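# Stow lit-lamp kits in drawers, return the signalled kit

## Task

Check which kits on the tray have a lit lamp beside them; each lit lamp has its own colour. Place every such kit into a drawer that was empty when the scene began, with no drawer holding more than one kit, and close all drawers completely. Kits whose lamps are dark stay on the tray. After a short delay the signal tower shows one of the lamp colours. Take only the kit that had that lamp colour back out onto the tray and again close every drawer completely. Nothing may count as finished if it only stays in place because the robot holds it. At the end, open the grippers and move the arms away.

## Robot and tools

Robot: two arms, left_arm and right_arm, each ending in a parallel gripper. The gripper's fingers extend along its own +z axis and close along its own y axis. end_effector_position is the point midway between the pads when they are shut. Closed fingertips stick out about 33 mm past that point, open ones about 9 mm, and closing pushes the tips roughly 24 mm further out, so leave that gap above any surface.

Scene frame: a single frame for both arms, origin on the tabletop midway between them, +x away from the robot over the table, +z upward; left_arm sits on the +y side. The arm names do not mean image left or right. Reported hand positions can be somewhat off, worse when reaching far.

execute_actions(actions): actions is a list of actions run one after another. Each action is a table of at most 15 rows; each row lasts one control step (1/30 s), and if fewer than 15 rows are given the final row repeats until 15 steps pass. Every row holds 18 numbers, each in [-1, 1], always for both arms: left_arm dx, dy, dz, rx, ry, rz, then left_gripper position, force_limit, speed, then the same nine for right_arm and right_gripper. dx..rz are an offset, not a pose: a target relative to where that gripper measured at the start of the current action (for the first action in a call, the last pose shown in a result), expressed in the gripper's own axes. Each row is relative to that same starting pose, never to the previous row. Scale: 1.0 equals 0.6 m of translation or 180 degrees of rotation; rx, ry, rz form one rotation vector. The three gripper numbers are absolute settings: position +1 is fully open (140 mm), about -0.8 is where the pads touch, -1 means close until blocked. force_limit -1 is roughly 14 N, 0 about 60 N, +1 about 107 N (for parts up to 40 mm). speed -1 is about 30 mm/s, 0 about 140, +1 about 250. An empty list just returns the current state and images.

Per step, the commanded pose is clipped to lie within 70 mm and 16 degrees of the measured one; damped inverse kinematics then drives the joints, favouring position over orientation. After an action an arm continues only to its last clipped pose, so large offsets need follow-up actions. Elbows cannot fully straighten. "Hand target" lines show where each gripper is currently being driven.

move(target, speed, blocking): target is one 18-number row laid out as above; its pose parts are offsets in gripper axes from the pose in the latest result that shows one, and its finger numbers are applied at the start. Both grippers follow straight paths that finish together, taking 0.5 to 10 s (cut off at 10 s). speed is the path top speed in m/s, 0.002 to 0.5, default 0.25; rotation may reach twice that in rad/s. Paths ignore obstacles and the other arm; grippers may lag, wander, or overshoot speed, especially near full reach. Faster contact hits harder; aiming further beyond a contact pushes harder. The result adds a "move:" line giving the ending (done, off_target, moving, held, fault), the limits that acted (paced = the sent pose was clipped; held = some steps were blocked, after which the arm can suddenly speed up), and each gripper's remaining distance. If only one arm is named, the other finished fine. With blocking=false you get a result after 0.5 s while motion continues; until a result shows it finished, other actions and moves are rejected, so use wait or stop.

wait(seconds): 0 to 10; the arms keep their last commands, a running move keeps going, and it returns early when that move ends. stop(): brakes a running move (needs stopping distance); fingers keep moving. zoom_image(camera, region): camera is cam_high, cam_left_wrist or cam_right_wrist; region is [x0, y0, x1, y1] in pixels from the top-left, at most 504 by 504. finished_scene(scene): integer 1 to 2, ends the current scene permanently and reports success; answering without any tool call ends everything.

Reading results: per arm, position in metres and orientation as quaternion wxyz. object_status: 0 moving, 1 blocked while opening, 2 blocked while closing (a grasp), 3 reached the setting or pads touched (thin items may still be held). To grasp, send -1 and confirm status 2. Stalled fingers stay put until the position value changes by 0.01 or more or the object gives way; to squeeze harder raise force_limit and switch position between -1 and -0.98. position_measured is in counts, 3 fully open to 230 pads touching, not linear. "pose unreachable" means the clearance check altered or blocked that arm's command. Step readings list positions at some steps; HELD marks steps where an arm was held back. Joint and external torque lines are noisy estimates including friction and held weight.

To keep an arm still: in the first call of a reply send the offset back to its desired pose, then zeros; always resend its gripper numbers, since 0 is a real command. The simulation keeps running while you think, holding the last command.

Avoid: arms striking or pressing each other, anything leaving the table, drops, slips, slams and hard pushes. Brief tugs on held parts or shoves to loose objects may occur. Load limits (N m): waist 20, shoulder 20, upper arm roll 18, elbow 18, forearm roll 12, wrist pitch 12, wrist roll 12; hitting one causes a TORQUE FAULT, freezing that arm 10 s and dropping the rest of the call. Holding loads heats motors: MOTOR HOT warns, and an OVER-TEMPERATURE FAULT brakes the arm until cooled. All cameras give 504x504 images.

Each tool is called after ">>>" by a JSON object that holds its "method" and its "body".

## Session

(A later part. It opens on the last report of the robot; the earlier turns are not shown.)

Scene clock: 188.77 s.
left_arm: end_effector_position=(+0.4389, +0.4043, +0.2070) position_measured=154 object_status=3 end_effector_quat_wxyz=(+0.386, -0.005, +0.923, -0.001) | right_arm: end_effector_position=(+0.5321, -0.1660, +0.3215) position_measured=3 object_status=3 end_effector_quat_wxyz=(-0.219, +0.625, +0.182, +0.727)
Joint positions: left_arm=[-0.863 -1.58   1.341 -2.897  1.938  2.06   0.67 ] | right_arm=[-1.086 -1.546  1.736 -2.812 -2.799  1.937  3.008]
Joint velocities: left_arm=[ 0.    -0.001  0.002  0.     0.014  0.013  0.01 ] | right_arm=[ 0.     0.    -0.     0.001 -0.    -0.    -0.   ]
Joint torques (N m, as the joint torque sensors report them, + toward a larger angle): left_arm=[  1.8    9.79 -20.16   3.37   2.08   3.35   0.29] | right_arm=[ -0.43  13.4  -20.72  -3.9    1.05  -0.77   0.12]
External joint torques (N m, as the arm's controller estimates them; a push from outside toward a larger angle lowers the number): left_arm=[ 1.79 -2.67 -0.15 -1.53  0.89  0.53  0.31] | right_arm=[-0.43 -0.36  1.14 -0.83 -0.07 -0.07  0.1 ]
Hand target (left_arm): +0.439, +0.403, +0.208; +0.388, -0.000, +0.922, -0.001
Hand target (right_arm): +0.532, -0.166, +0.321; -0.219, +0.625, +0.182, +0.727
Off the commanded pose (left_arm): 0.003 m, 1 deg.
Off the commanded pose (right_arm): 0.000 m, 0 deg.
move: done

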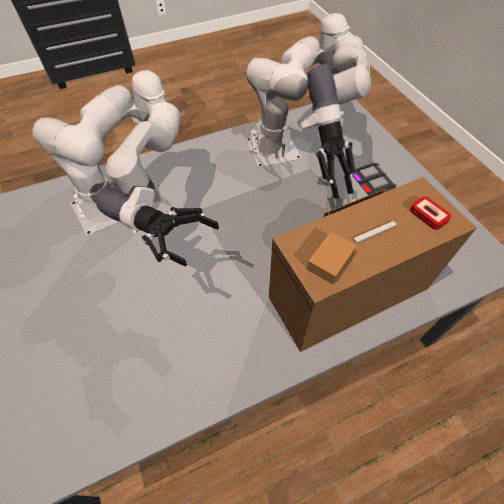

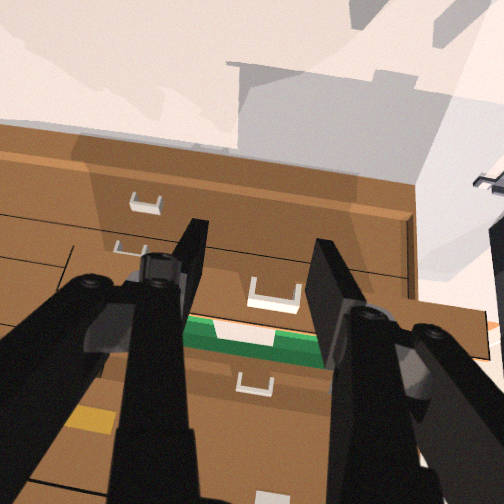

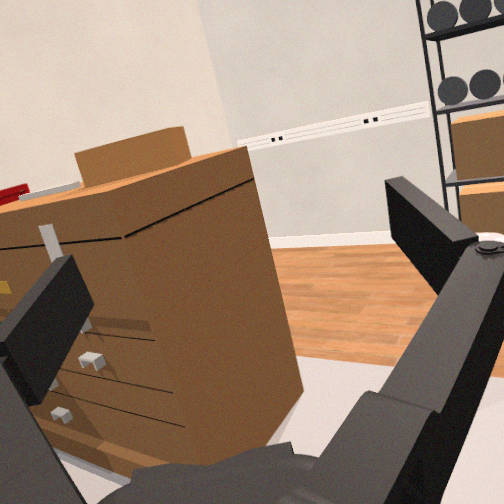

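>>> {"method": "move", "body": {"target": [-0.03,0.018,0.03,0,0,0,-0.2,0,0,0,0,0,0,0,0,1,0,0], "speed": 0.08}}

>>> {"method": "move", "body": {"target": [-0.13,0,0.13,0,0,0,-0.2,0,0,0,0,0,0,0,0,1,0,0], "speed": 0.08}}

Scene clock: 192.73 s.
left_arm: end_effector_position=(+0.4632, +0.4142, +0.2070) position_measured=154 object_status=3 end_effector_quat_wxyz=(+0.385, -0.007, +0.923, -0.003) | right_arm: end_effector_position=(+0.5321, -0.1660, +0.3215) position_measured=3 object_status=3 end_effector_quat_wxyz=(-0.219, +0.625, +0.182, +0.727)
Joint positions: left_arm=[-0.932 -1.571  1.363 -2.818  1.955  2.063  0.674] | right_arm=[-1.086 -1.546  1.736 -2.812 -2.799  1.937  3.008]
Joint velocities: left_arm=[-0.005 -0.     0.001  0.004  0.004  0.     0.002] | right_arm=[ 0.     0.     0.001 -0.    -0.002  0.001  0.001]
Joint torques (N m, as the joint torque sensors report them, + toward a larger angle): left_arm=[ -0.95  12.63 -21.91   5.12   2.16   3.25   0.21] | right_arm=[ -0.33  13.52 -20.8   -3.96   1.01  -0.72   0.11]
External joint torques (N m, as the arm's controller estimates them; a push from outside toward a larger angle lowers the number): left_arm=[-1.01 -0.83 -0.19  0.75  0.98  0.42  0.23] | right_arm=[-0.37 -0.25  1.04 -0.92 -0.1  -0.02  0.09]
Hand target (left_arm): +0.465, +0.415, +0.207; +0.386, -0.005, +0.923, -0.002
Hand target (right_arm): +0.532, -0.166, +0.321; -0.219, +0.625, +0.182, +0.727
Off the commanded pose (left_arm): 0.001 m, 0 deg.
Off the commanded pose (right_arm): 0.000 m, 0 deg.
move: done

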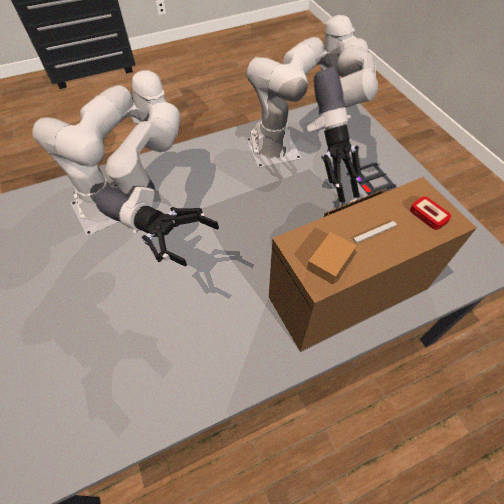

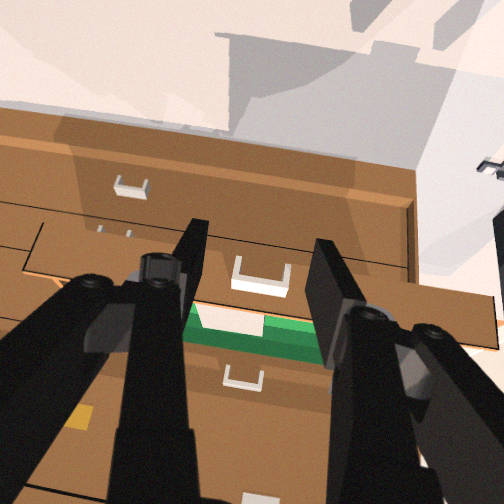

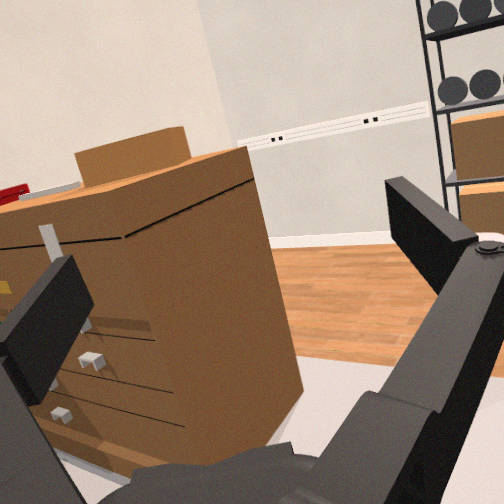

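Scene clock: 194.47 s.
left_arm: end_effector_position=(+0.5729, +0.4115, +0.2095) position_measured=154 object_status=3 end_effector_quat_wxyz=(+0.386, -0.008, +0.922, -0.006) | right_arm: end_effector_position=(+0.5321, -0.1660, +0.3215) position_measured=3 object_status=3 end_effector_quat_wxyz=(-0.219, +0.625, +0.182, +0.727)
Joint positions: left_arm=[-1.286 -1.534  1.415 -2.49   2.018  2.055  0.646] | right_arm=[-1.086 -1.546  1.736 -2.812 -2.799  1.937  3.008]
Joint velocities: left_arm=[-0.003  0.002  0.001  0.004  0.001 -0.001  0.   ] | right_arm=[ 0.001 -0.    -0.002 -0.001  0.001  0.     0.   ]
Joint torques (N m, as the joint torque sensors report them, + toward a larger angle): left_arm=[ -1.45  17.77 -27.96   4.13   2.25   2.82   0.07] | right_arm=[ -0.43  13.53 -20.73  -4.07   1.03  -0.72   0.1 ]
External joint torques (N m, as the arm's controller estimates them; a push from outside toward a larger angle lowers the number): left_arm=[-1.61 -1.35 -0.12  1.    1.04  0.02  0.09] | right_arm=[-0.37 -0.2   1.16 -0.91 -0.1  -0.03  0.08]
Hand target (left_arm): +0.574, +0.412, +0.210; +0.387, -0.008, +0.922, -0.004
Hand target (right_arm): +0.532, -0.166, +0.321; -0.219, +0.625, +0.182, +0.727
Off the commanded pose (left_arm): 0.005 m, 0 deg.
Off the commanded pose (right_arm): 0.000 m, 0 deg.
move: off_target (left_arm)

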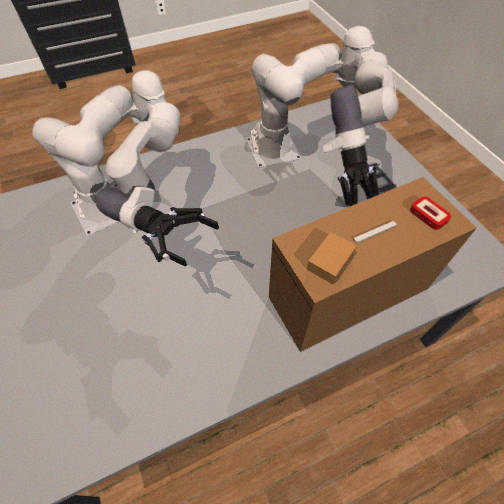

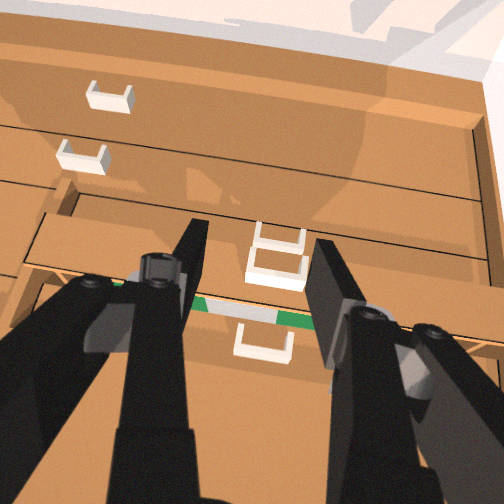

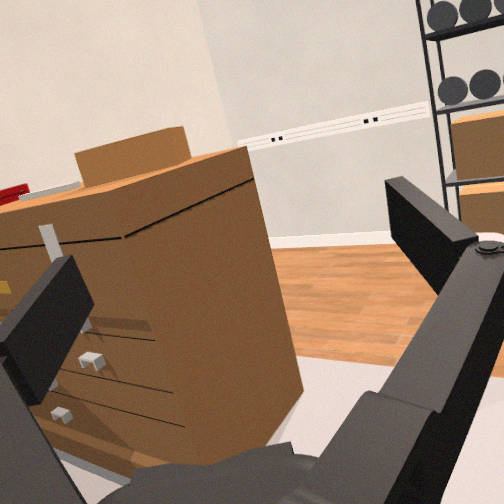

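>>> {"method": "move", "body": {"target": [-0.04,0.015,0.027,0,0,0,-0.2,0,0,0,0,0,0,0,0,1,0,0], "speed": 0.04}}

Scene clock: 197.03 s.
left_arm: end_effector_position=(+0.5991, +0.4195, +0.2145) position_measured=154 object_status=3 end_effector_quat_wxyz=(+0.385, -0.012, +0.923, -0.006) | right_arm: end_effector_position=(+0.5321, -0.1660, +0.3215) position_measured=3 object_status=3 end_effector_quat_wxyz=(-0.219, +0.625, +0.182, +0.727)
Joint positions: left_arm=[-1.348 -1.534  1.416 -2.402  2.01   2.056  0.668] | right_arm=[-1.086 -1.546  1.736 -2.812 -2.799  1.937  3.008]
Joint velocities: left_arm=[-0.    -0.001 -0.001  0.002 -0.005  0.     0.015] | right_arm=[ 0.    -0.001  0.001  0.    -0.001  0.001 -0.001]
Joint torques (N m, as the joint torque sensors report them, + toward a larger angle): left_arm=[ -1.61  19.47 -29.92   5.53   0.84   3.42   0.36] | right_arm=[ -0.29  13.53 -20.7   -3.84   1.02  -0.75   0.13]
External joint torques (N m, as the arm's controller estimates them; a push from outside toward a larger angle lowers the number): left_arm=[-1.56 -1.47 -0.87  2.76 -0.35  0.57  0.39] | right_arm=[-0.31 -0.2   1.13 -0.8  -0.1  -0.05  0.11]
Hand target (left_arm): +0.601, +0.420, +0.215; +0.386, -0.008, +0.922, -0.006
Hand target (right_arm): +0.532, -0.166, +0.321; -0.219, +0.625, +0.182, +0.727
Off the commanded pose (left_arm): 0.003 m, 0 deg.
Off the commanded pose (right_arm): 0.000 m, 0 deg.
move: done

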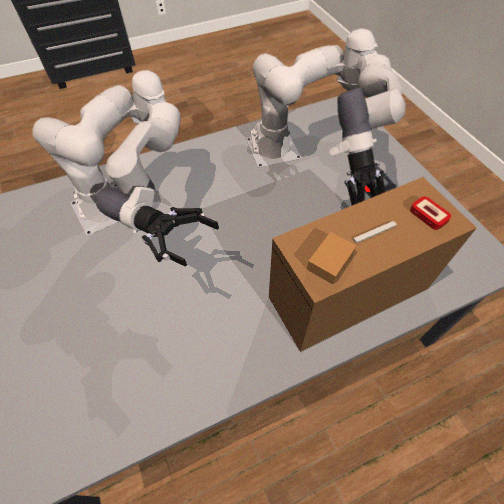

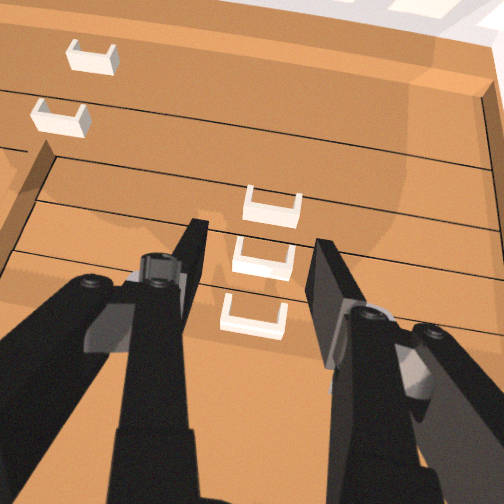

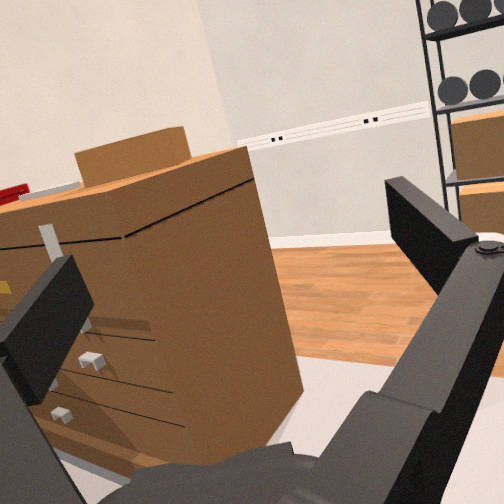

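>>> {"method": "move", "body": {"target": [-0.01,0,0.01,0,0,0,-0.2,0,0,0,0,0,0,0,0,1,0,0], "speed": 0.03}}

>>> {"method": "move", "body": {"target": [0.068,0,0.003,0,0,0,-0.2,0,0,0,0,0,0,0,0,1,0,0], "speed": 0.08}}

Scene clock: 200.73 s.
left_arm: end_effector_position=(+0.6024, +0.4193, +0.2146) position_measured=154 object_status=3 end_effector_quat_wxyz=(+0.383, -0.013, +0.923, -0.005) | right_arm: end_effector_position=(+0.5321, -0.1660, +0.3215) position_measured=3 object_status=3 end_effector_quat_wxyz=(-0.219, +0.625, +0.182, +0.727)
Joint positions: left_arm=[-1.362 -1.534  1.414 -2.39   2.008  2.046  0.668] | right_arm=[-1.086 -1.546  1.736 -2.812 -2.799  1.937  3.008]
Joint velocities: left_arm=[-0.004 -0.002 -0.002  0.002 -0.001 -0.01  -0.006] | right_arm=[-0.    -0.001  0.     0.002 -0.    -0.    -0.   ]
Joint torques (N m, as the joint torque sensors report them, + toward a larger angle): left_arm=[ -5.92  16.14 -27.85  10.11   2.38   4.12   0.5 ] | right_arm=[ -0.45  13.47 -20.84  -3.8    1.05  -0.78   0.12]
External joint torques (N m, as the arm's controller estimates them; a push from outside toward a larger angle lowers the number): left_arm=[-5.92 -5.01  1.24  7.31  1.18  1.3   0.52] | right_arm=[-0.52 -0.31  1.   -0.83 -0.06 -0.06  0.09]
Hand target (left_arm): +0.607, +0.419, +0.215; +0.385, -0.012, +0.923, -0.006
Hand target (right_arm): +0.532, -0.166, +0.321; -0.219, +0.625, +0.182, +0.727
Off the commanded pose (left_arm): 0.005 m, 0 deg.
Off the commanded pose (right_arm): 0.000 m, 0 deg.
move: off_target (left_arm)

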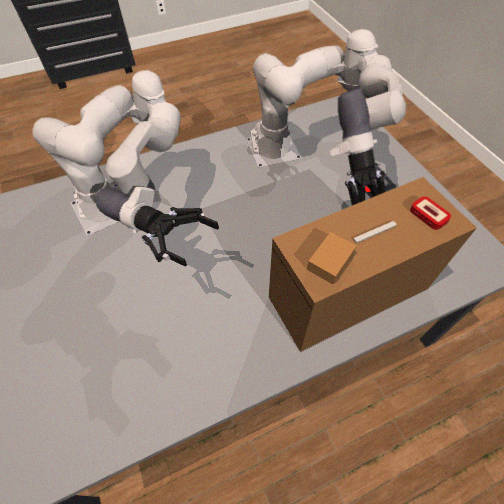

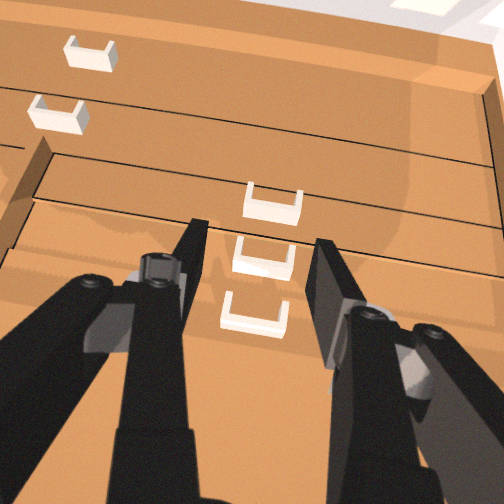

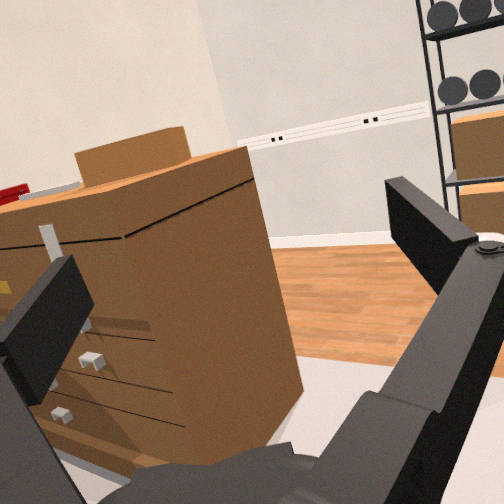

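Scene clock: 201.57 s.
left_arm: end_effector_position=(+0.5747, +0.4194, +0.1834) position_measured=154 object_status=3 end_effector_quat_wxyz=(+0.381, -0.010, +0.925, -0.002) | right_arm: end_effector_position=(+0.5321, -0.1660, +0.3215) position_measured=3 object_status=3 end_effector_quat_wxyz=(-0.219, +0.625, +0.182, +0.727)
Joint positions: left_arm=[-1.283 -1.559  1.473 -2.484  2.073  2.06   0.65 ] | right_arm=[-1.086 -1.546  1.736 -2.812 -2.799  1.937  3.008]
Joint velocities: left_arm=[ 0.002 -0.013  0.001 -0.006  0.017 -0.001 -0.011] | right_arm=[-0.    -0.001 -0.     0.001 -0.    -0.    -0.   ]
Joint torques (N m, as the joint torque sensors report them, + toward a larger angle): left_arm=[  2.49  15.92 -28.79   0.13   2.16   3.17  -0.16] | right_arm=[ -0.44  13.57 -20.77  -3.79   1.05  -0.76   0.13]
External joint torques (N m, as the arm's controller estimates them; a push from outside toward a larger angle lowers the number): left_arm=[ 2.5  -3.46 -0.71 -1.62  0.98  0.37 -0.14] | right_arm=[-0.48 -0.17  1.09 -0.81 -0.07 -0.04  0.1 ]
Hand target (left_arm): +0.575, +0.419, +0.184; +0.383, -0.013, +0.924, -0.004
Hand target (right_arm): +0.532, -0.166, +0.321; -0.219, +0.625, +0.182, +0.727
Off the commanded pose (left_arm): 0.002 m, 1 deg.
Off the commanded pose (right_arm): 0.000 m, 0 deg.
move: done

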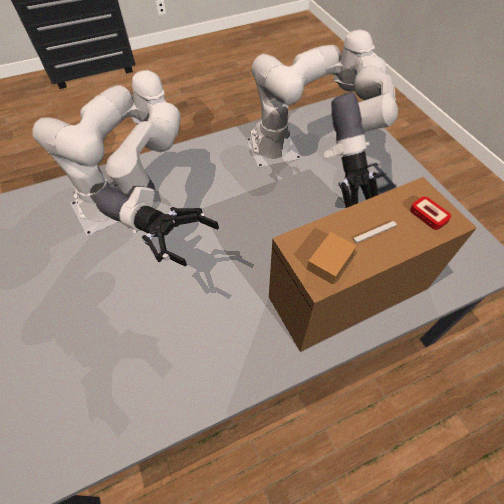

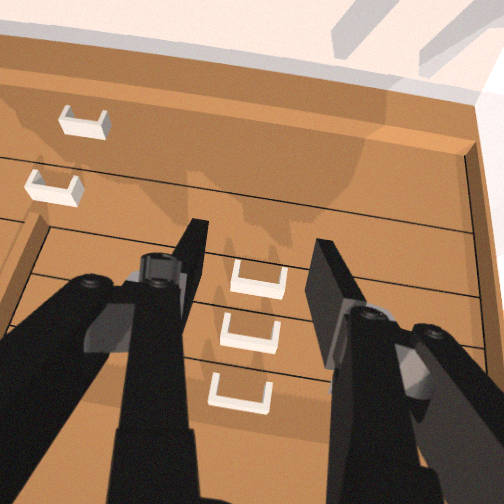

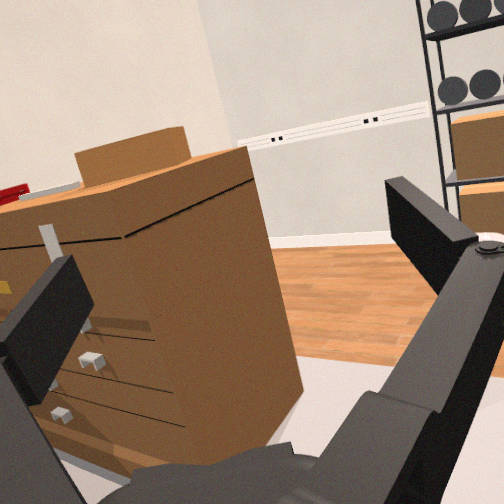

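>>> {"method": "move", "body": {"target": [-0.027,0,0.018,0,0,0,-0.2,0.6,0,0,0,0,0,0,0,1,0,0], "speed": 0.04}}

>>> {"method": "move", "body": {"target": [0,0,0,0,0,0,-1,0.6,0,0,0,0,0,0,0,1,0,0]}}

>>> {"method": "move", "body": {"target": [0.158,-0.006,-0.165,0,0,0,-1,0.6,0,0,0,0,0,0,0,1,0,0], "speed": 0.08}}

Scene clock: 208.13 s.
left_arm: end_effector_position=(+0.5934, +0.4193, +0.1870) position_measured=154 object_status=3 end_effector_quat_wxyz=(+0.382, -0.013, +0.924, -0.003) | right_arm: end_effector_position=(+0.5321, -0.1660, +0.3215) position_measured=3 object_status=3 end_effector_quat_wxyz=(-0.219, +0.625, +0.182, +0.727)
Joint positions: left_arm=[-1.335 -1.558  1.471 -2.426  2.072  2.06   0.652] | right_arm=[-1.086 -1.546  1.736 -2.812 -2.799  1.937  3.008]
Joint velocities: left_arm=[-0.002  0.     0.001  0.004 -0.002 -0.002  0.007] | right_arm=[ 0.001 -0.001  0.    -0.001  0.     0.     0.   ]
Joint torques (N m, as the joint torque sensors report them, + toward a larger angle): left_arm=[ -0.8   19.44 -30.8    2.53  -0.01   2.7    0.24] | right_arm=[ -0.46  13.46 -21.11  -4.07   1.04  -0.73   0.14]
External joint torques (N m, as the arm's controller estimates them; a push from outside toward a larger angle lowers the number): left_arm=[-0.74 -1.14 -1.91  0.97 -1.2  -0.11  0.26] | right_arm=[-0.52 -0.26  0.74 -1.02 -0.08 -0.03  0.11]
Hand target (left_arm): +0.594, +0.419, +0.187; +0.381, -0.011, +0.925, -0.003
Hand target (right_arm): +0.532, -0.166, +0.321; -0.219, +0.625, +0.182, +0.727
Off the commanded pose (left_arm): 0.001 m, 0 deg.
Off the commanded pose (right_arm): 0.000 m, 0 deg.
move: done

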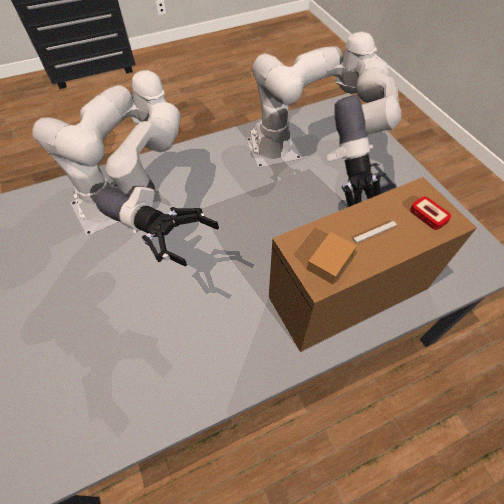

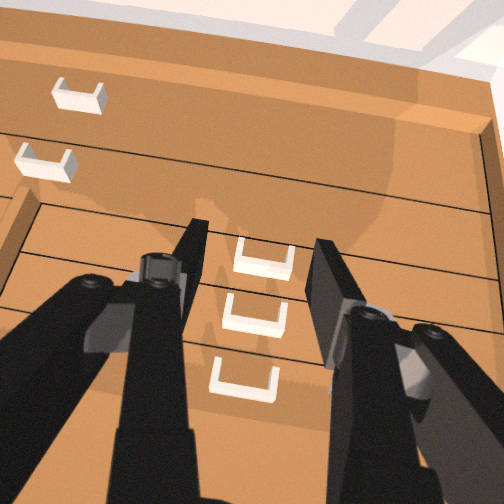

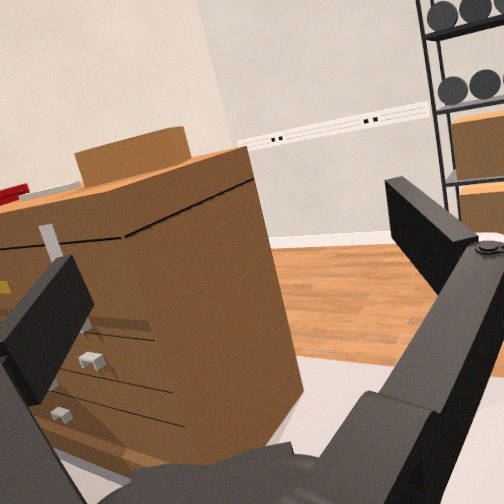

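Scene clock: 208.70 s.
left_arm: end_effector_position=(+0.5941, +0.4296, +0.1890) position_measured=234 object_status=3 end_effector_quat_wxyz=(+0.383, -0.020, +0.924, +0.002) | right_arm: end_effector_position=(+0.5321, -0.1660, +0.3215) position_measured=3 object_status=3 end_effector_quat_wxyz=(-0.219, +0.625, +0.182, +0.727)
Joint positions: left_arm=[-1.326 -1.559  1.465 -2.423  2.074  2.051  0.652] | right_arm=[-1.086 -1.546  1.736 -2.812 -2.799  1.937  3.008]
Joint velocities: left_arm=[ 0.002 -0.001  0.    -0.     0.    -0.     0.001] | right_arm=[-0.001  0.001  0.     0.002 -0.001 -0.001 -0.001]
Joint torques (N m, as the joint torque sensors report them, + toward a larger angle): left_arm=[ -5.29  16.59 -27.61  -0.41   1.     3.66   0.08] | right_arm=[ -0.56  13.5  -20.75  -3.91   1.    -0.75   0.11]
External joint torques (N m, as the arm's controller estimates them; a push from outside toward a larger angle lowers the number): left_arm=[-5.37 -4.1   1.38 -2.14 -0.21  0.85  0.1 ] | right_arm=[-0.62 -0.28  1.11 -0.92 -0.12 -0.03  0.08]
Hand target (left_arm): +0.593, +0.419, +0.187; +0.382, -0.013, +0.924, -0.003
Hand target (right_arm): +0.532, -0.166, +0.321; -0.219, +0.625, +0.182, +0.727
Off the commanded pose (left_arm): 0.011 m, 1 deg.
Off the commanded pose (right_arm): 0.000 m, 0 deg.
move: off_target (left_arm)

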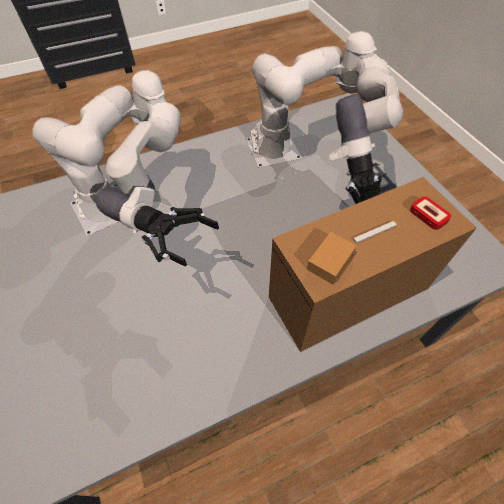

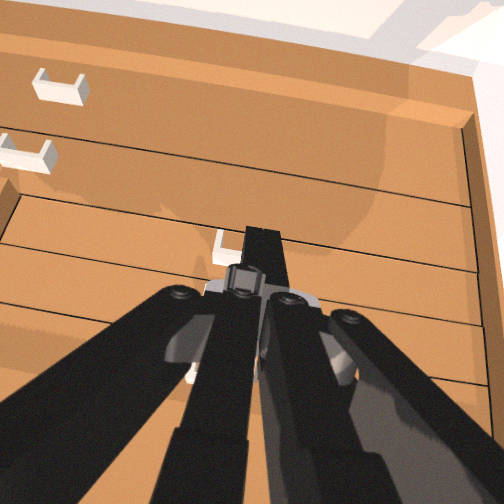

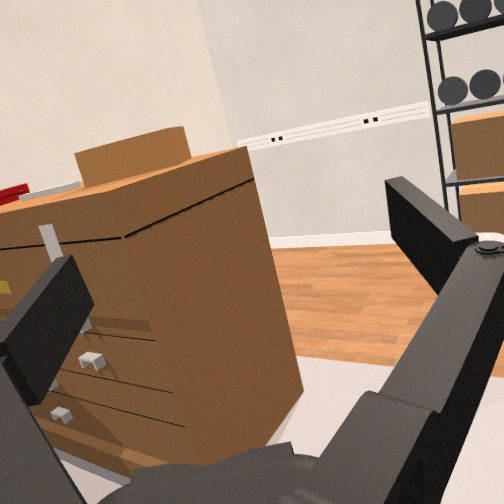

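Scene clock: 210.80 s.
left_arm: end_effector_position=(+0.4571, +0.4272, +0.1894) position_measured=234 object_status=3 end_effector_quat_wxyz=(+0.380, -0.023, +0.925, +0.005) | right_arm: end_effector_position=(+0.5321, -0.1660, +0.3215) position_measured=3 object_status=3 end_effector_quat_wxyz=(-0.219, +0.625, +0.182, +0.727)
Joint positions: left_arm=[-0.899 -1.581  1.409 -2.836  2.004  2.051  0.66 ] | right_arm=[-1.086 -1.546  1.736 -2.812 -2.799  1.937  3.008]
Joint velocities: left_arm=[ 0.002  0.     0.    -0.003 -0.006  0.001  0.014] | right_arm=[ 0.001 -0.001 -0.001  0.     0.001 -0.001 -0.001]
Joint torques (N m, as the joint torque sensors report them, + toward a larger angle): left_arm=[  1.61  10.93 -23.76   1.64  -0.04   3.26   0.24] | right_arm=[ -0.51  13.32 -20.62  -3.95   1.01  -0.76   0.12]
External joint torques (N m, as the arm's controller estimates them; a push from outside toward a larger angle lowers the number): left_arm=[ 1.67 -2.34 -2.27 -1.68 -1.24  0.46  0.26] | right_arm=[-0.52 -0.45  1.25 -0.94 -0.11 -0.05  0.09]
Hand target (left_arm): +0.456, +0.425, +0.190; +0.380, -0.019, +0.925, +0.004
Hand target (right_arm): +0.532, -0.166, +0.321; -0.219, +0.625, +0.182, +0.727
Off the commanded pose (left_arm): 0.007 m, 1 deg.
Off the commanded pose (right_arm): 0.000 m, 0 deg.
move: off_target (left_arm)

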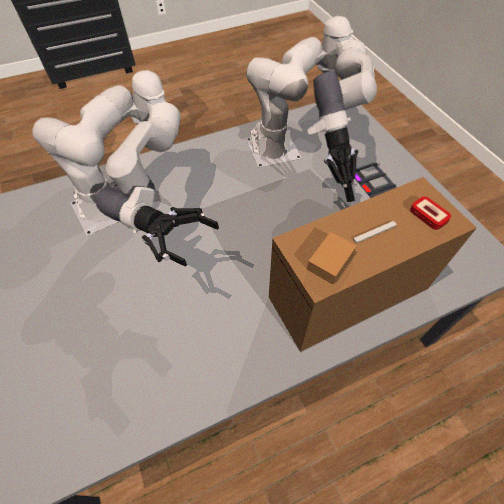

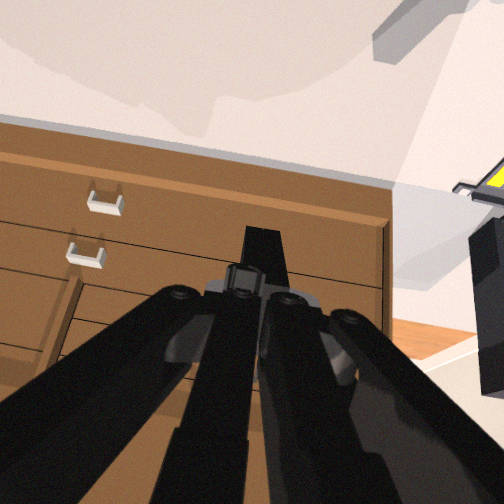

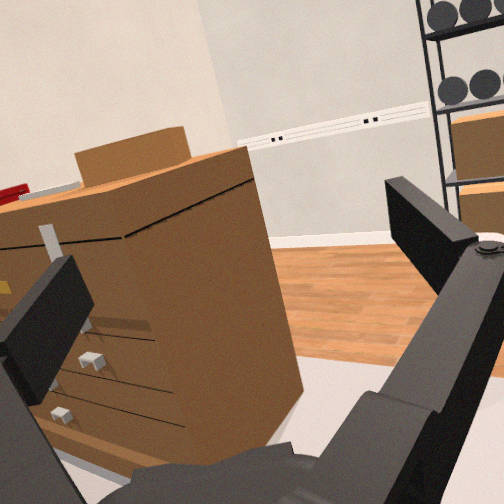

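>>> {"method": "move", "body": {"target": [-0.119,-0.0255,0.157,0.0105,0,0.0105,-0.2,0.6,0,0,0,0,0,0,0,1,0,0], "speed": 0.15}}

>>> {"method": "move", "body": {"target": [-0.026,0,0.026,0,0,0,-0.2,0.6,0,0,0,0,0,0,0,1,0,0], "speed": 0.04}}

>>> {"method": "zoom_image", "body": {"camera": "cam_left_wrist", "region": [150, 180, 370, 400]}}

Scene clock: 216.67 s.
left_arm: end_effector_position=(+0.5740, +0.4137, +0.1742) position_measured=154 object_status=3 end_effector_quat_wxyz=(+0.380, -0.004, +0.925, -0.005) | right_arm: end_effector_position=(+0.5321, -0.1660, +0.3215) position_measured=3 object_status=3 end_effector_quat_wxyz=(-0.219, +0.625, +0.182, +0.727)
Joint positions: left_arm=[-1.287 -1.573  1.494 -2.488  2.095  2.065  0.654] | right_arm=[-1.086 -1.546  1.736 -2.812 -2.799  1.937  3.008]
Joint velocities: left_arm=[-0.002  0.001 -0.     0.006  0.003  0.008  0.001] | right_arm=[-0.     0.001  0.001 -0.    -0.     0.    -0.001]
Joint torques (N m, as the joint torque sensors report them, + toward a larger angle): left_arm=[ -1.62  17.04 -28.26   2.48   2.17   3.34   0.22] | right_arm=[ -0.38  13.41 -20.88  -3.94   1.01  -0.77   0.1 ]
External joint torques (N m, as the arm's controller estimates them; a push from outside toward a larger angle lowers the number): left_arm=[-1.68 -2.28 -0.14  1.34  0.98  0.52  0.24] | right_arm=[-0.34 -0.37  1.01 -0.86 -0.11 -0.07  0.07]
Hand target (left_arm): +0.576, +0.413, +0.175; +0.382, -0.002, +0.924, -0.005
Hand target (right_arm): +0.532, -0.166, +0.321; -0.219, +0.625, +0.182, +0.727
Off the commanded pose (left_arm): 0.004 m, 0 deg.
Off the commanded pose (right_arm): 0.000 m, 0 deg.
move: off_target (left_arm)

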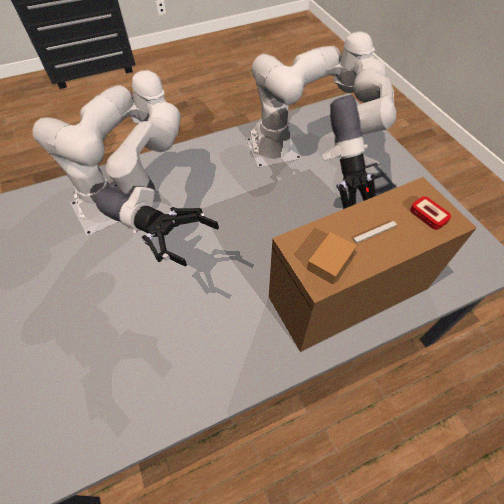

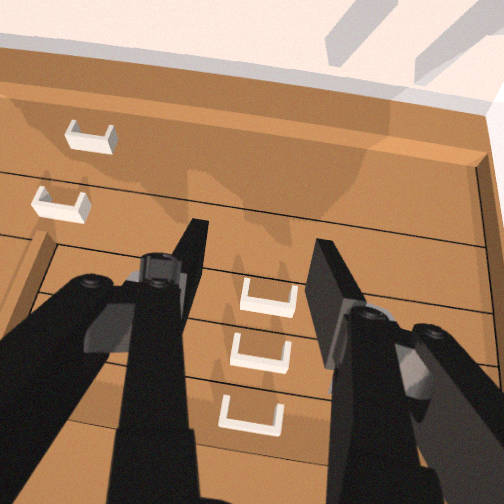

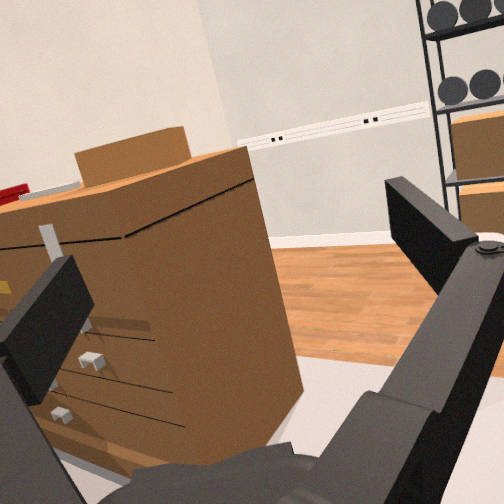

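Scene clock: 217.50 s.
left_arm: end_effector_position=(+0.5948, +0.4133, +0.1745) position_measured=154 object_status=3 end_effector_quat_wxyz=(+0.379, -0.007, +0.925, -0.006) | right_arm: end_effector_position=(+0.5321, -0.1660, +0.3215) position_measured=3 object_status=3 end_effector_quat_wxyz=(-0.219, +0.625, +0.182, +0.727)
Joint positions: left_arm=[-1.348 -1.573  1.496 -2.422  2.095  2.065  0.656] | right_arm=[-1.086 -1.546  1.736 -2.812 -2.799  1.937  3.008]
Joint velocities: left_arm=[-0.003 -0.002 -0.     0.007  0.001 -0.     0.004] | right_arm=[ 0.001  0.    -0.     0.001 -0.    -0.    -0.001]
Joint torques (N m, as the joint torque sensors report them, + toward a larger angle): left_arm=[ -1.22  19.14 -29.45   1.98   1.85   3.29   0.13] | right_arm=[ -0.4   13.52 -20.72  -4.21   1.03  -0.75   0.12]
External joint torques (N m, as the arm's controller estimates them; a push from outside toward a larger angle lowers the number): left_arm=[-1.4  -1.5  -0.41  0.88  0.67  0.47  0.15] | right_arm=[-0.49 -0.23  1.12 -1.24 -0.08 -0.02  0.09]
Hand target (left_arm): +0.596, +0.413, +0.174; +0.380, -0.004, +0.925, -0.005
Hand target (right_arm): +0.532, -0.166, +0.321; -0.219, +0.625, +0.182, +0.727
Off the commanded pose (left_arm): 0.001 m, 0 deg.
Off the commanded pose (right_arm): 0.000 m, 0 deg.
move: done

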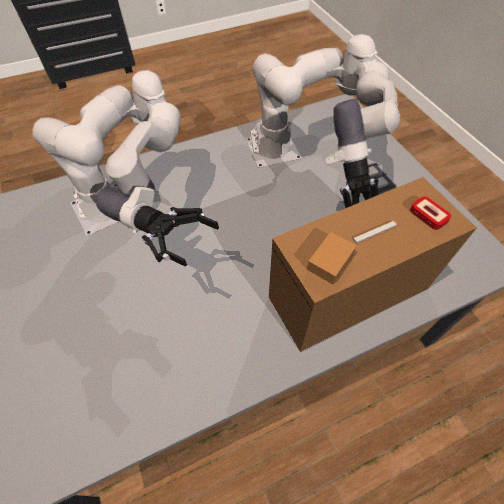

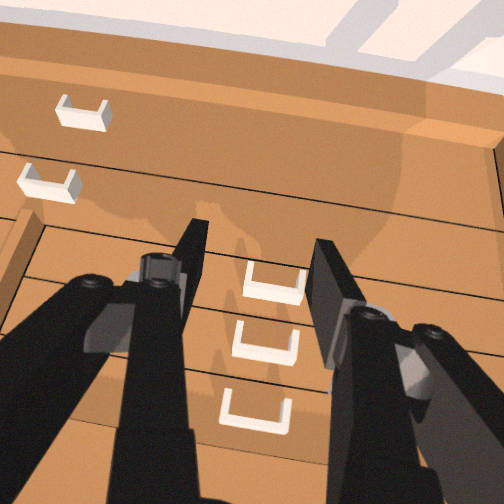

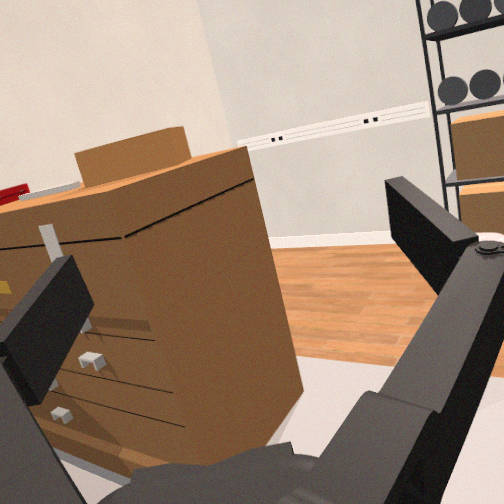

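Region (150, 180, 370, 400) of cam_left_wrist's 504x504 image, scaled by 2.291, with more detail than that image has.

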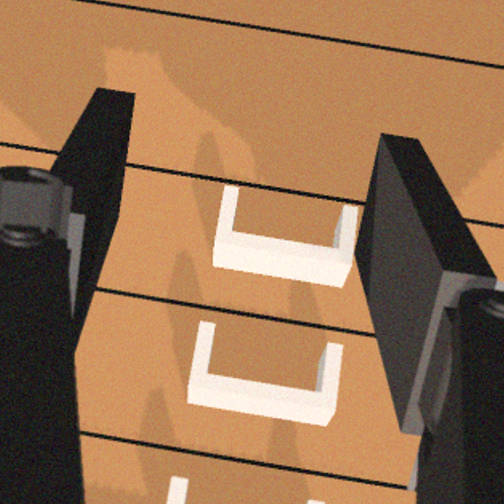

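>>> {"method": "move", "body": {"target": [-0.004,0.012,0.007,0,0,0,-0.2,0.6,0,0,0,0,0,0,0,1,0,0], "speed": 0.03}}

>>> {"method": "move", "body": {"target": [0,0,0,0,0,0,-1,0.6,0,0,0,0,0,0,0,1,0,0]}}

Scene clock: 220.70 s.
left_arm: end_effector_position=(+0.5987, +0.4200, +0.1733) position_measured=154 object_status=3 end_effector_quat_wxyz=(+0.379, -0.009, +0.925, -0.005) | right_arm: end_effector_position=(+0.5321, -0.1660, +0.3215) position_measured=3 object_status=3 end_effector_quat_wxyz=(-0.219, +0.625, +0.182, +0.727)
Joint positions: left_arm=[-1.348 -1.574  1.5   -2.408  2.095  2.071  0.665] | right_arm=[-1.086 -1.546  1.736 -2.812 -2.799  1.937  3.008]
Joint velocities: left_arm=[-0.     0.001  0.     0.001 -0.002  0.001  0.011] | right_arm=[-0.001 -0.001 -0.001 -0.001 -0.    -0.    -0.001]
Joint torques (N m, as the joint torque sensors report them, + toward a larger angle): left_arm=[  1.28  17.31 -29.67   2.87   0.62   3.44   0.33] | right_arm=[ -0.5   13.55 -20.69  -3.96   1.03  -0.74   0.13]
External joint torques (N m, as the arm's controller estimates them; a push from outside toward a larger angle lowers the number): left_arm=[ 1.35 -3.74 -0.34  2.04 -0.55  0.59  0.35] | right_arm=[-0.49 -0.18  1.14 -0.9  -0.09 -0.03  0.1 ]
Hand target (left_arm): +0.599, +0.420, +0.173; +0.379, -0.007, +0.925, -0.006
Hand target (right_arm): +0.532, -0.166, +0.321; -0.219, +0.625, +0.182, +0.727
Off the commanded pose (left_arm): 0.001 m, 0 deg.
Off the commanded pose (right_arm): 0.000 m, 0 deg.
move: done

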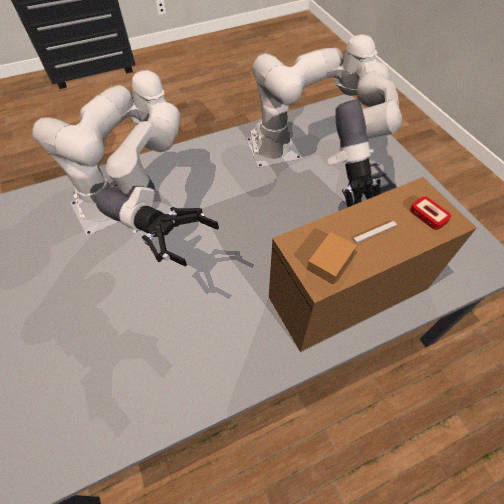

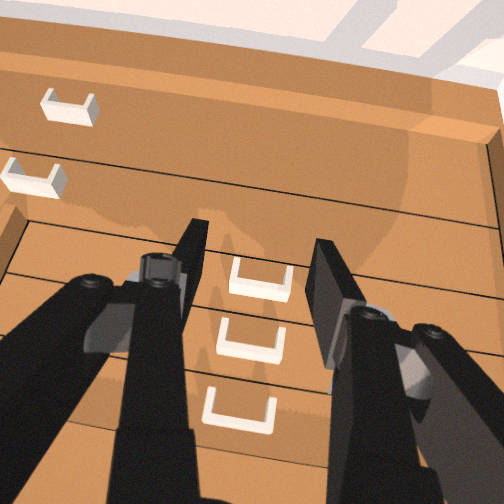

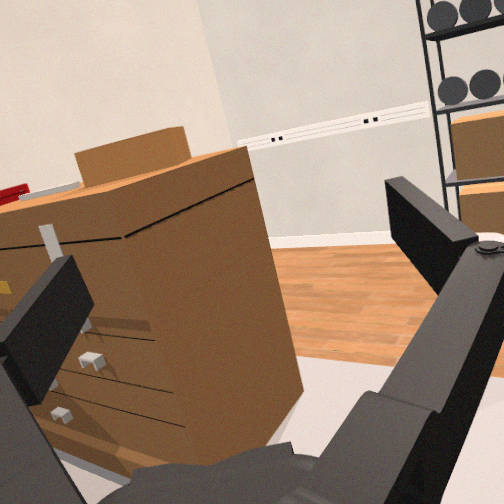

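Scene clock: 221.20 s.
left_arm: end_effector_position=(+0.5985, +0.4227, +0.1730) position_measured=195 object_status=2 end_effector_quat_wxyz=(+0.379, -0.011, +0.926, -0.003) | right_arm: end_effector_position=(+0.5321, -0.1660, +0.3215) position_measured=3 object_status=3 end_effector_quat_wxyz=(-0.219, +0.625, +0.182, +0.727)
Joint positions: left_arm=[-1.346 -1.574  1.5   -2.407  2.095  2.067  0.665] | right_arm=[-1.086 -1.546  1.736 -2.812 -2.799  1.937  3.008]
Joint velocities: left_arm=[ 0.001  0.    -0.001 -0.     0.    -0.     0.   ] | right_arm=[-0.001 -0.     0.001  0.002  0.     0.     0.001]
Joint torques (N m, as the joint torque sensors report them, + toward a larger angle): left_arm=[ -0.9   17.88 -30.13   0.54   1.16   3.31   0.11] | right_arm=[ -0.44  13.58 -21.01  -3.85   1.03  -0.74   0.11]
External joint torques (N m, as the arm's controller estimates them; a push from outside toward a larger angle lowers the number): left_arm=[-1.   -3.12 -0.88 -0.42 -0.01  0.48  0.13] | right_arm=[-0.48 -0.18  0.82 -0.86 -0.08 -0.02  0.09]
Hand target (left_arm): +0.599, +0.420, +0.173; +0.379, -0.009, +0.925, -0.005
Hand target (right_arm): +0.532, -0.166, +0.321; -0.219, +0.625, +0.182, +0.727
Off the commanded pose (left_arm): 0.003 m, 0 deg.
Off the commanded pose (right_arm): 0.000 m, 0 deg.
move: done

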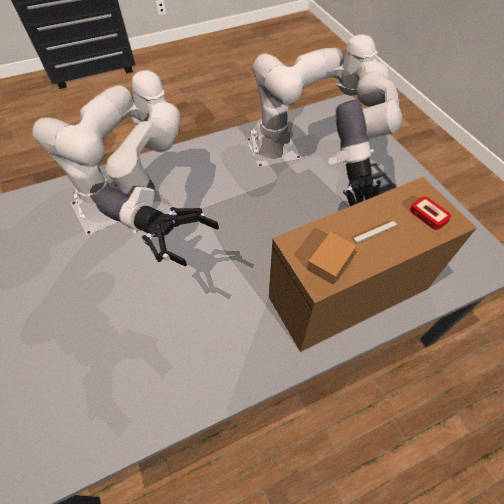

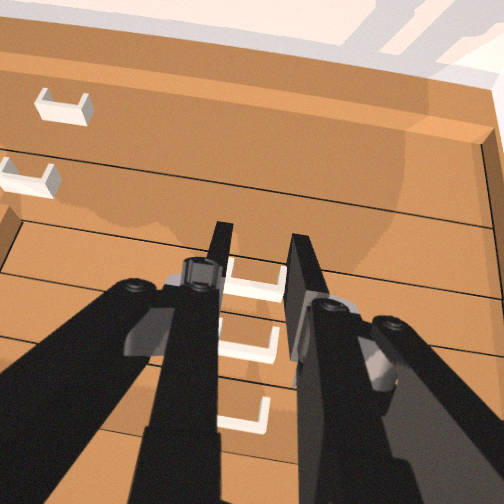

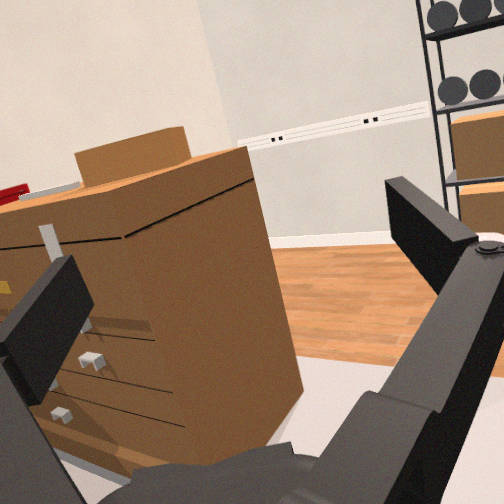

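>>> {"method": "move", "body": {"target": [0.167,-0.003,-0.163,0,0,0,-1,0.6,0,0,0,0,0,0,0,1,0,0], "speed": 0.08}}

Scene clock: 224.57 s.
left_arm: end_effector_position=(+0.4569, +0.4178, +0.1689) position_measured=195 object_status=2 end_effector_quat_wxyz=(+0.375, -0.008, +0.927, -0.004) | right_arm: end_effector_position=(+0.5321, -0.1660, +0.3215) position_measured=3 object_status=3 end_effector_quat_wxyz=(-0.219, +0.625, +0.182, +0.727)
Joint positions: left_arm=[-0.904 -1.574  1.478 -2.835  2.048  2.089  0.675] | right_arm=[-1.086 -1.546  1.736 -2.812 -2.799  1.937  3.008]
Joint velocities: left_arm=[ 0.007 -0.     0.    -0.002 -0.006  0.003  0.014] | right_arm=[-0.     0.001  0.    -0.001 -0.     0.     0.   ]
Joint torques (N m, as the joint torque sensors report them, + toward a larger angle): left_arm=[  4.76  11.84 -24.3    3.27   0.51   2.81   0.19] | right_arm=[ -0.36  13.45 -20.78  -4.19   1.04  -0.76   0.12]
External joint torques (N m, as the arm's controller estimates them; a push from outside toward a larger angle lowers the number): left_arm=[ 4.77 -1.39 -2.68  1.28 -0.63 -0.04  0.21] | right_arm=[-0.4  -0.34  1.05 -1.11 -0.07 -0.06  0.09]
Hand target (left_arm): +0.457, +0.423, +0.171; +0.376, -0.010, +0.927, -0.001
Hand target (right_arm): +0.532, -0.166, +0.321; -0.219, +0.625, +0.182, +0.727
Off the commanded pose (left_arm): 0.004 m, 1 deg.
Off the commanded pose (right_arm): 0.000 m, 0 deg.
move: off_target (left_arm)

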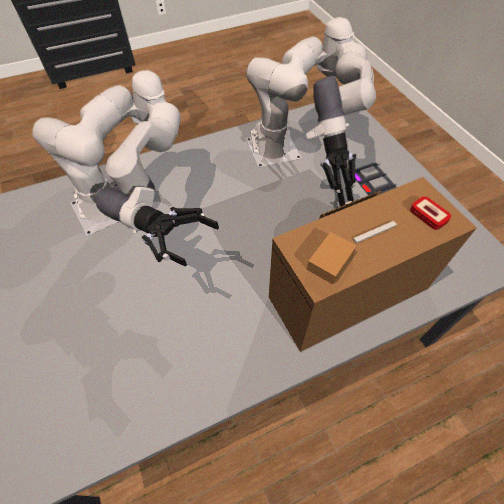

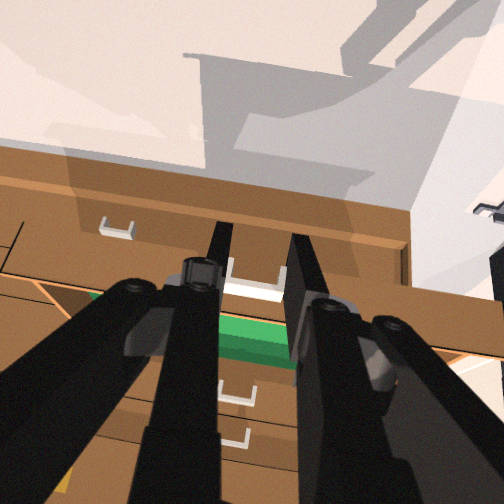

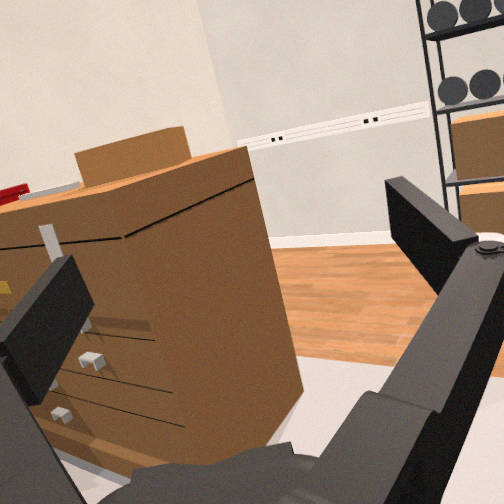

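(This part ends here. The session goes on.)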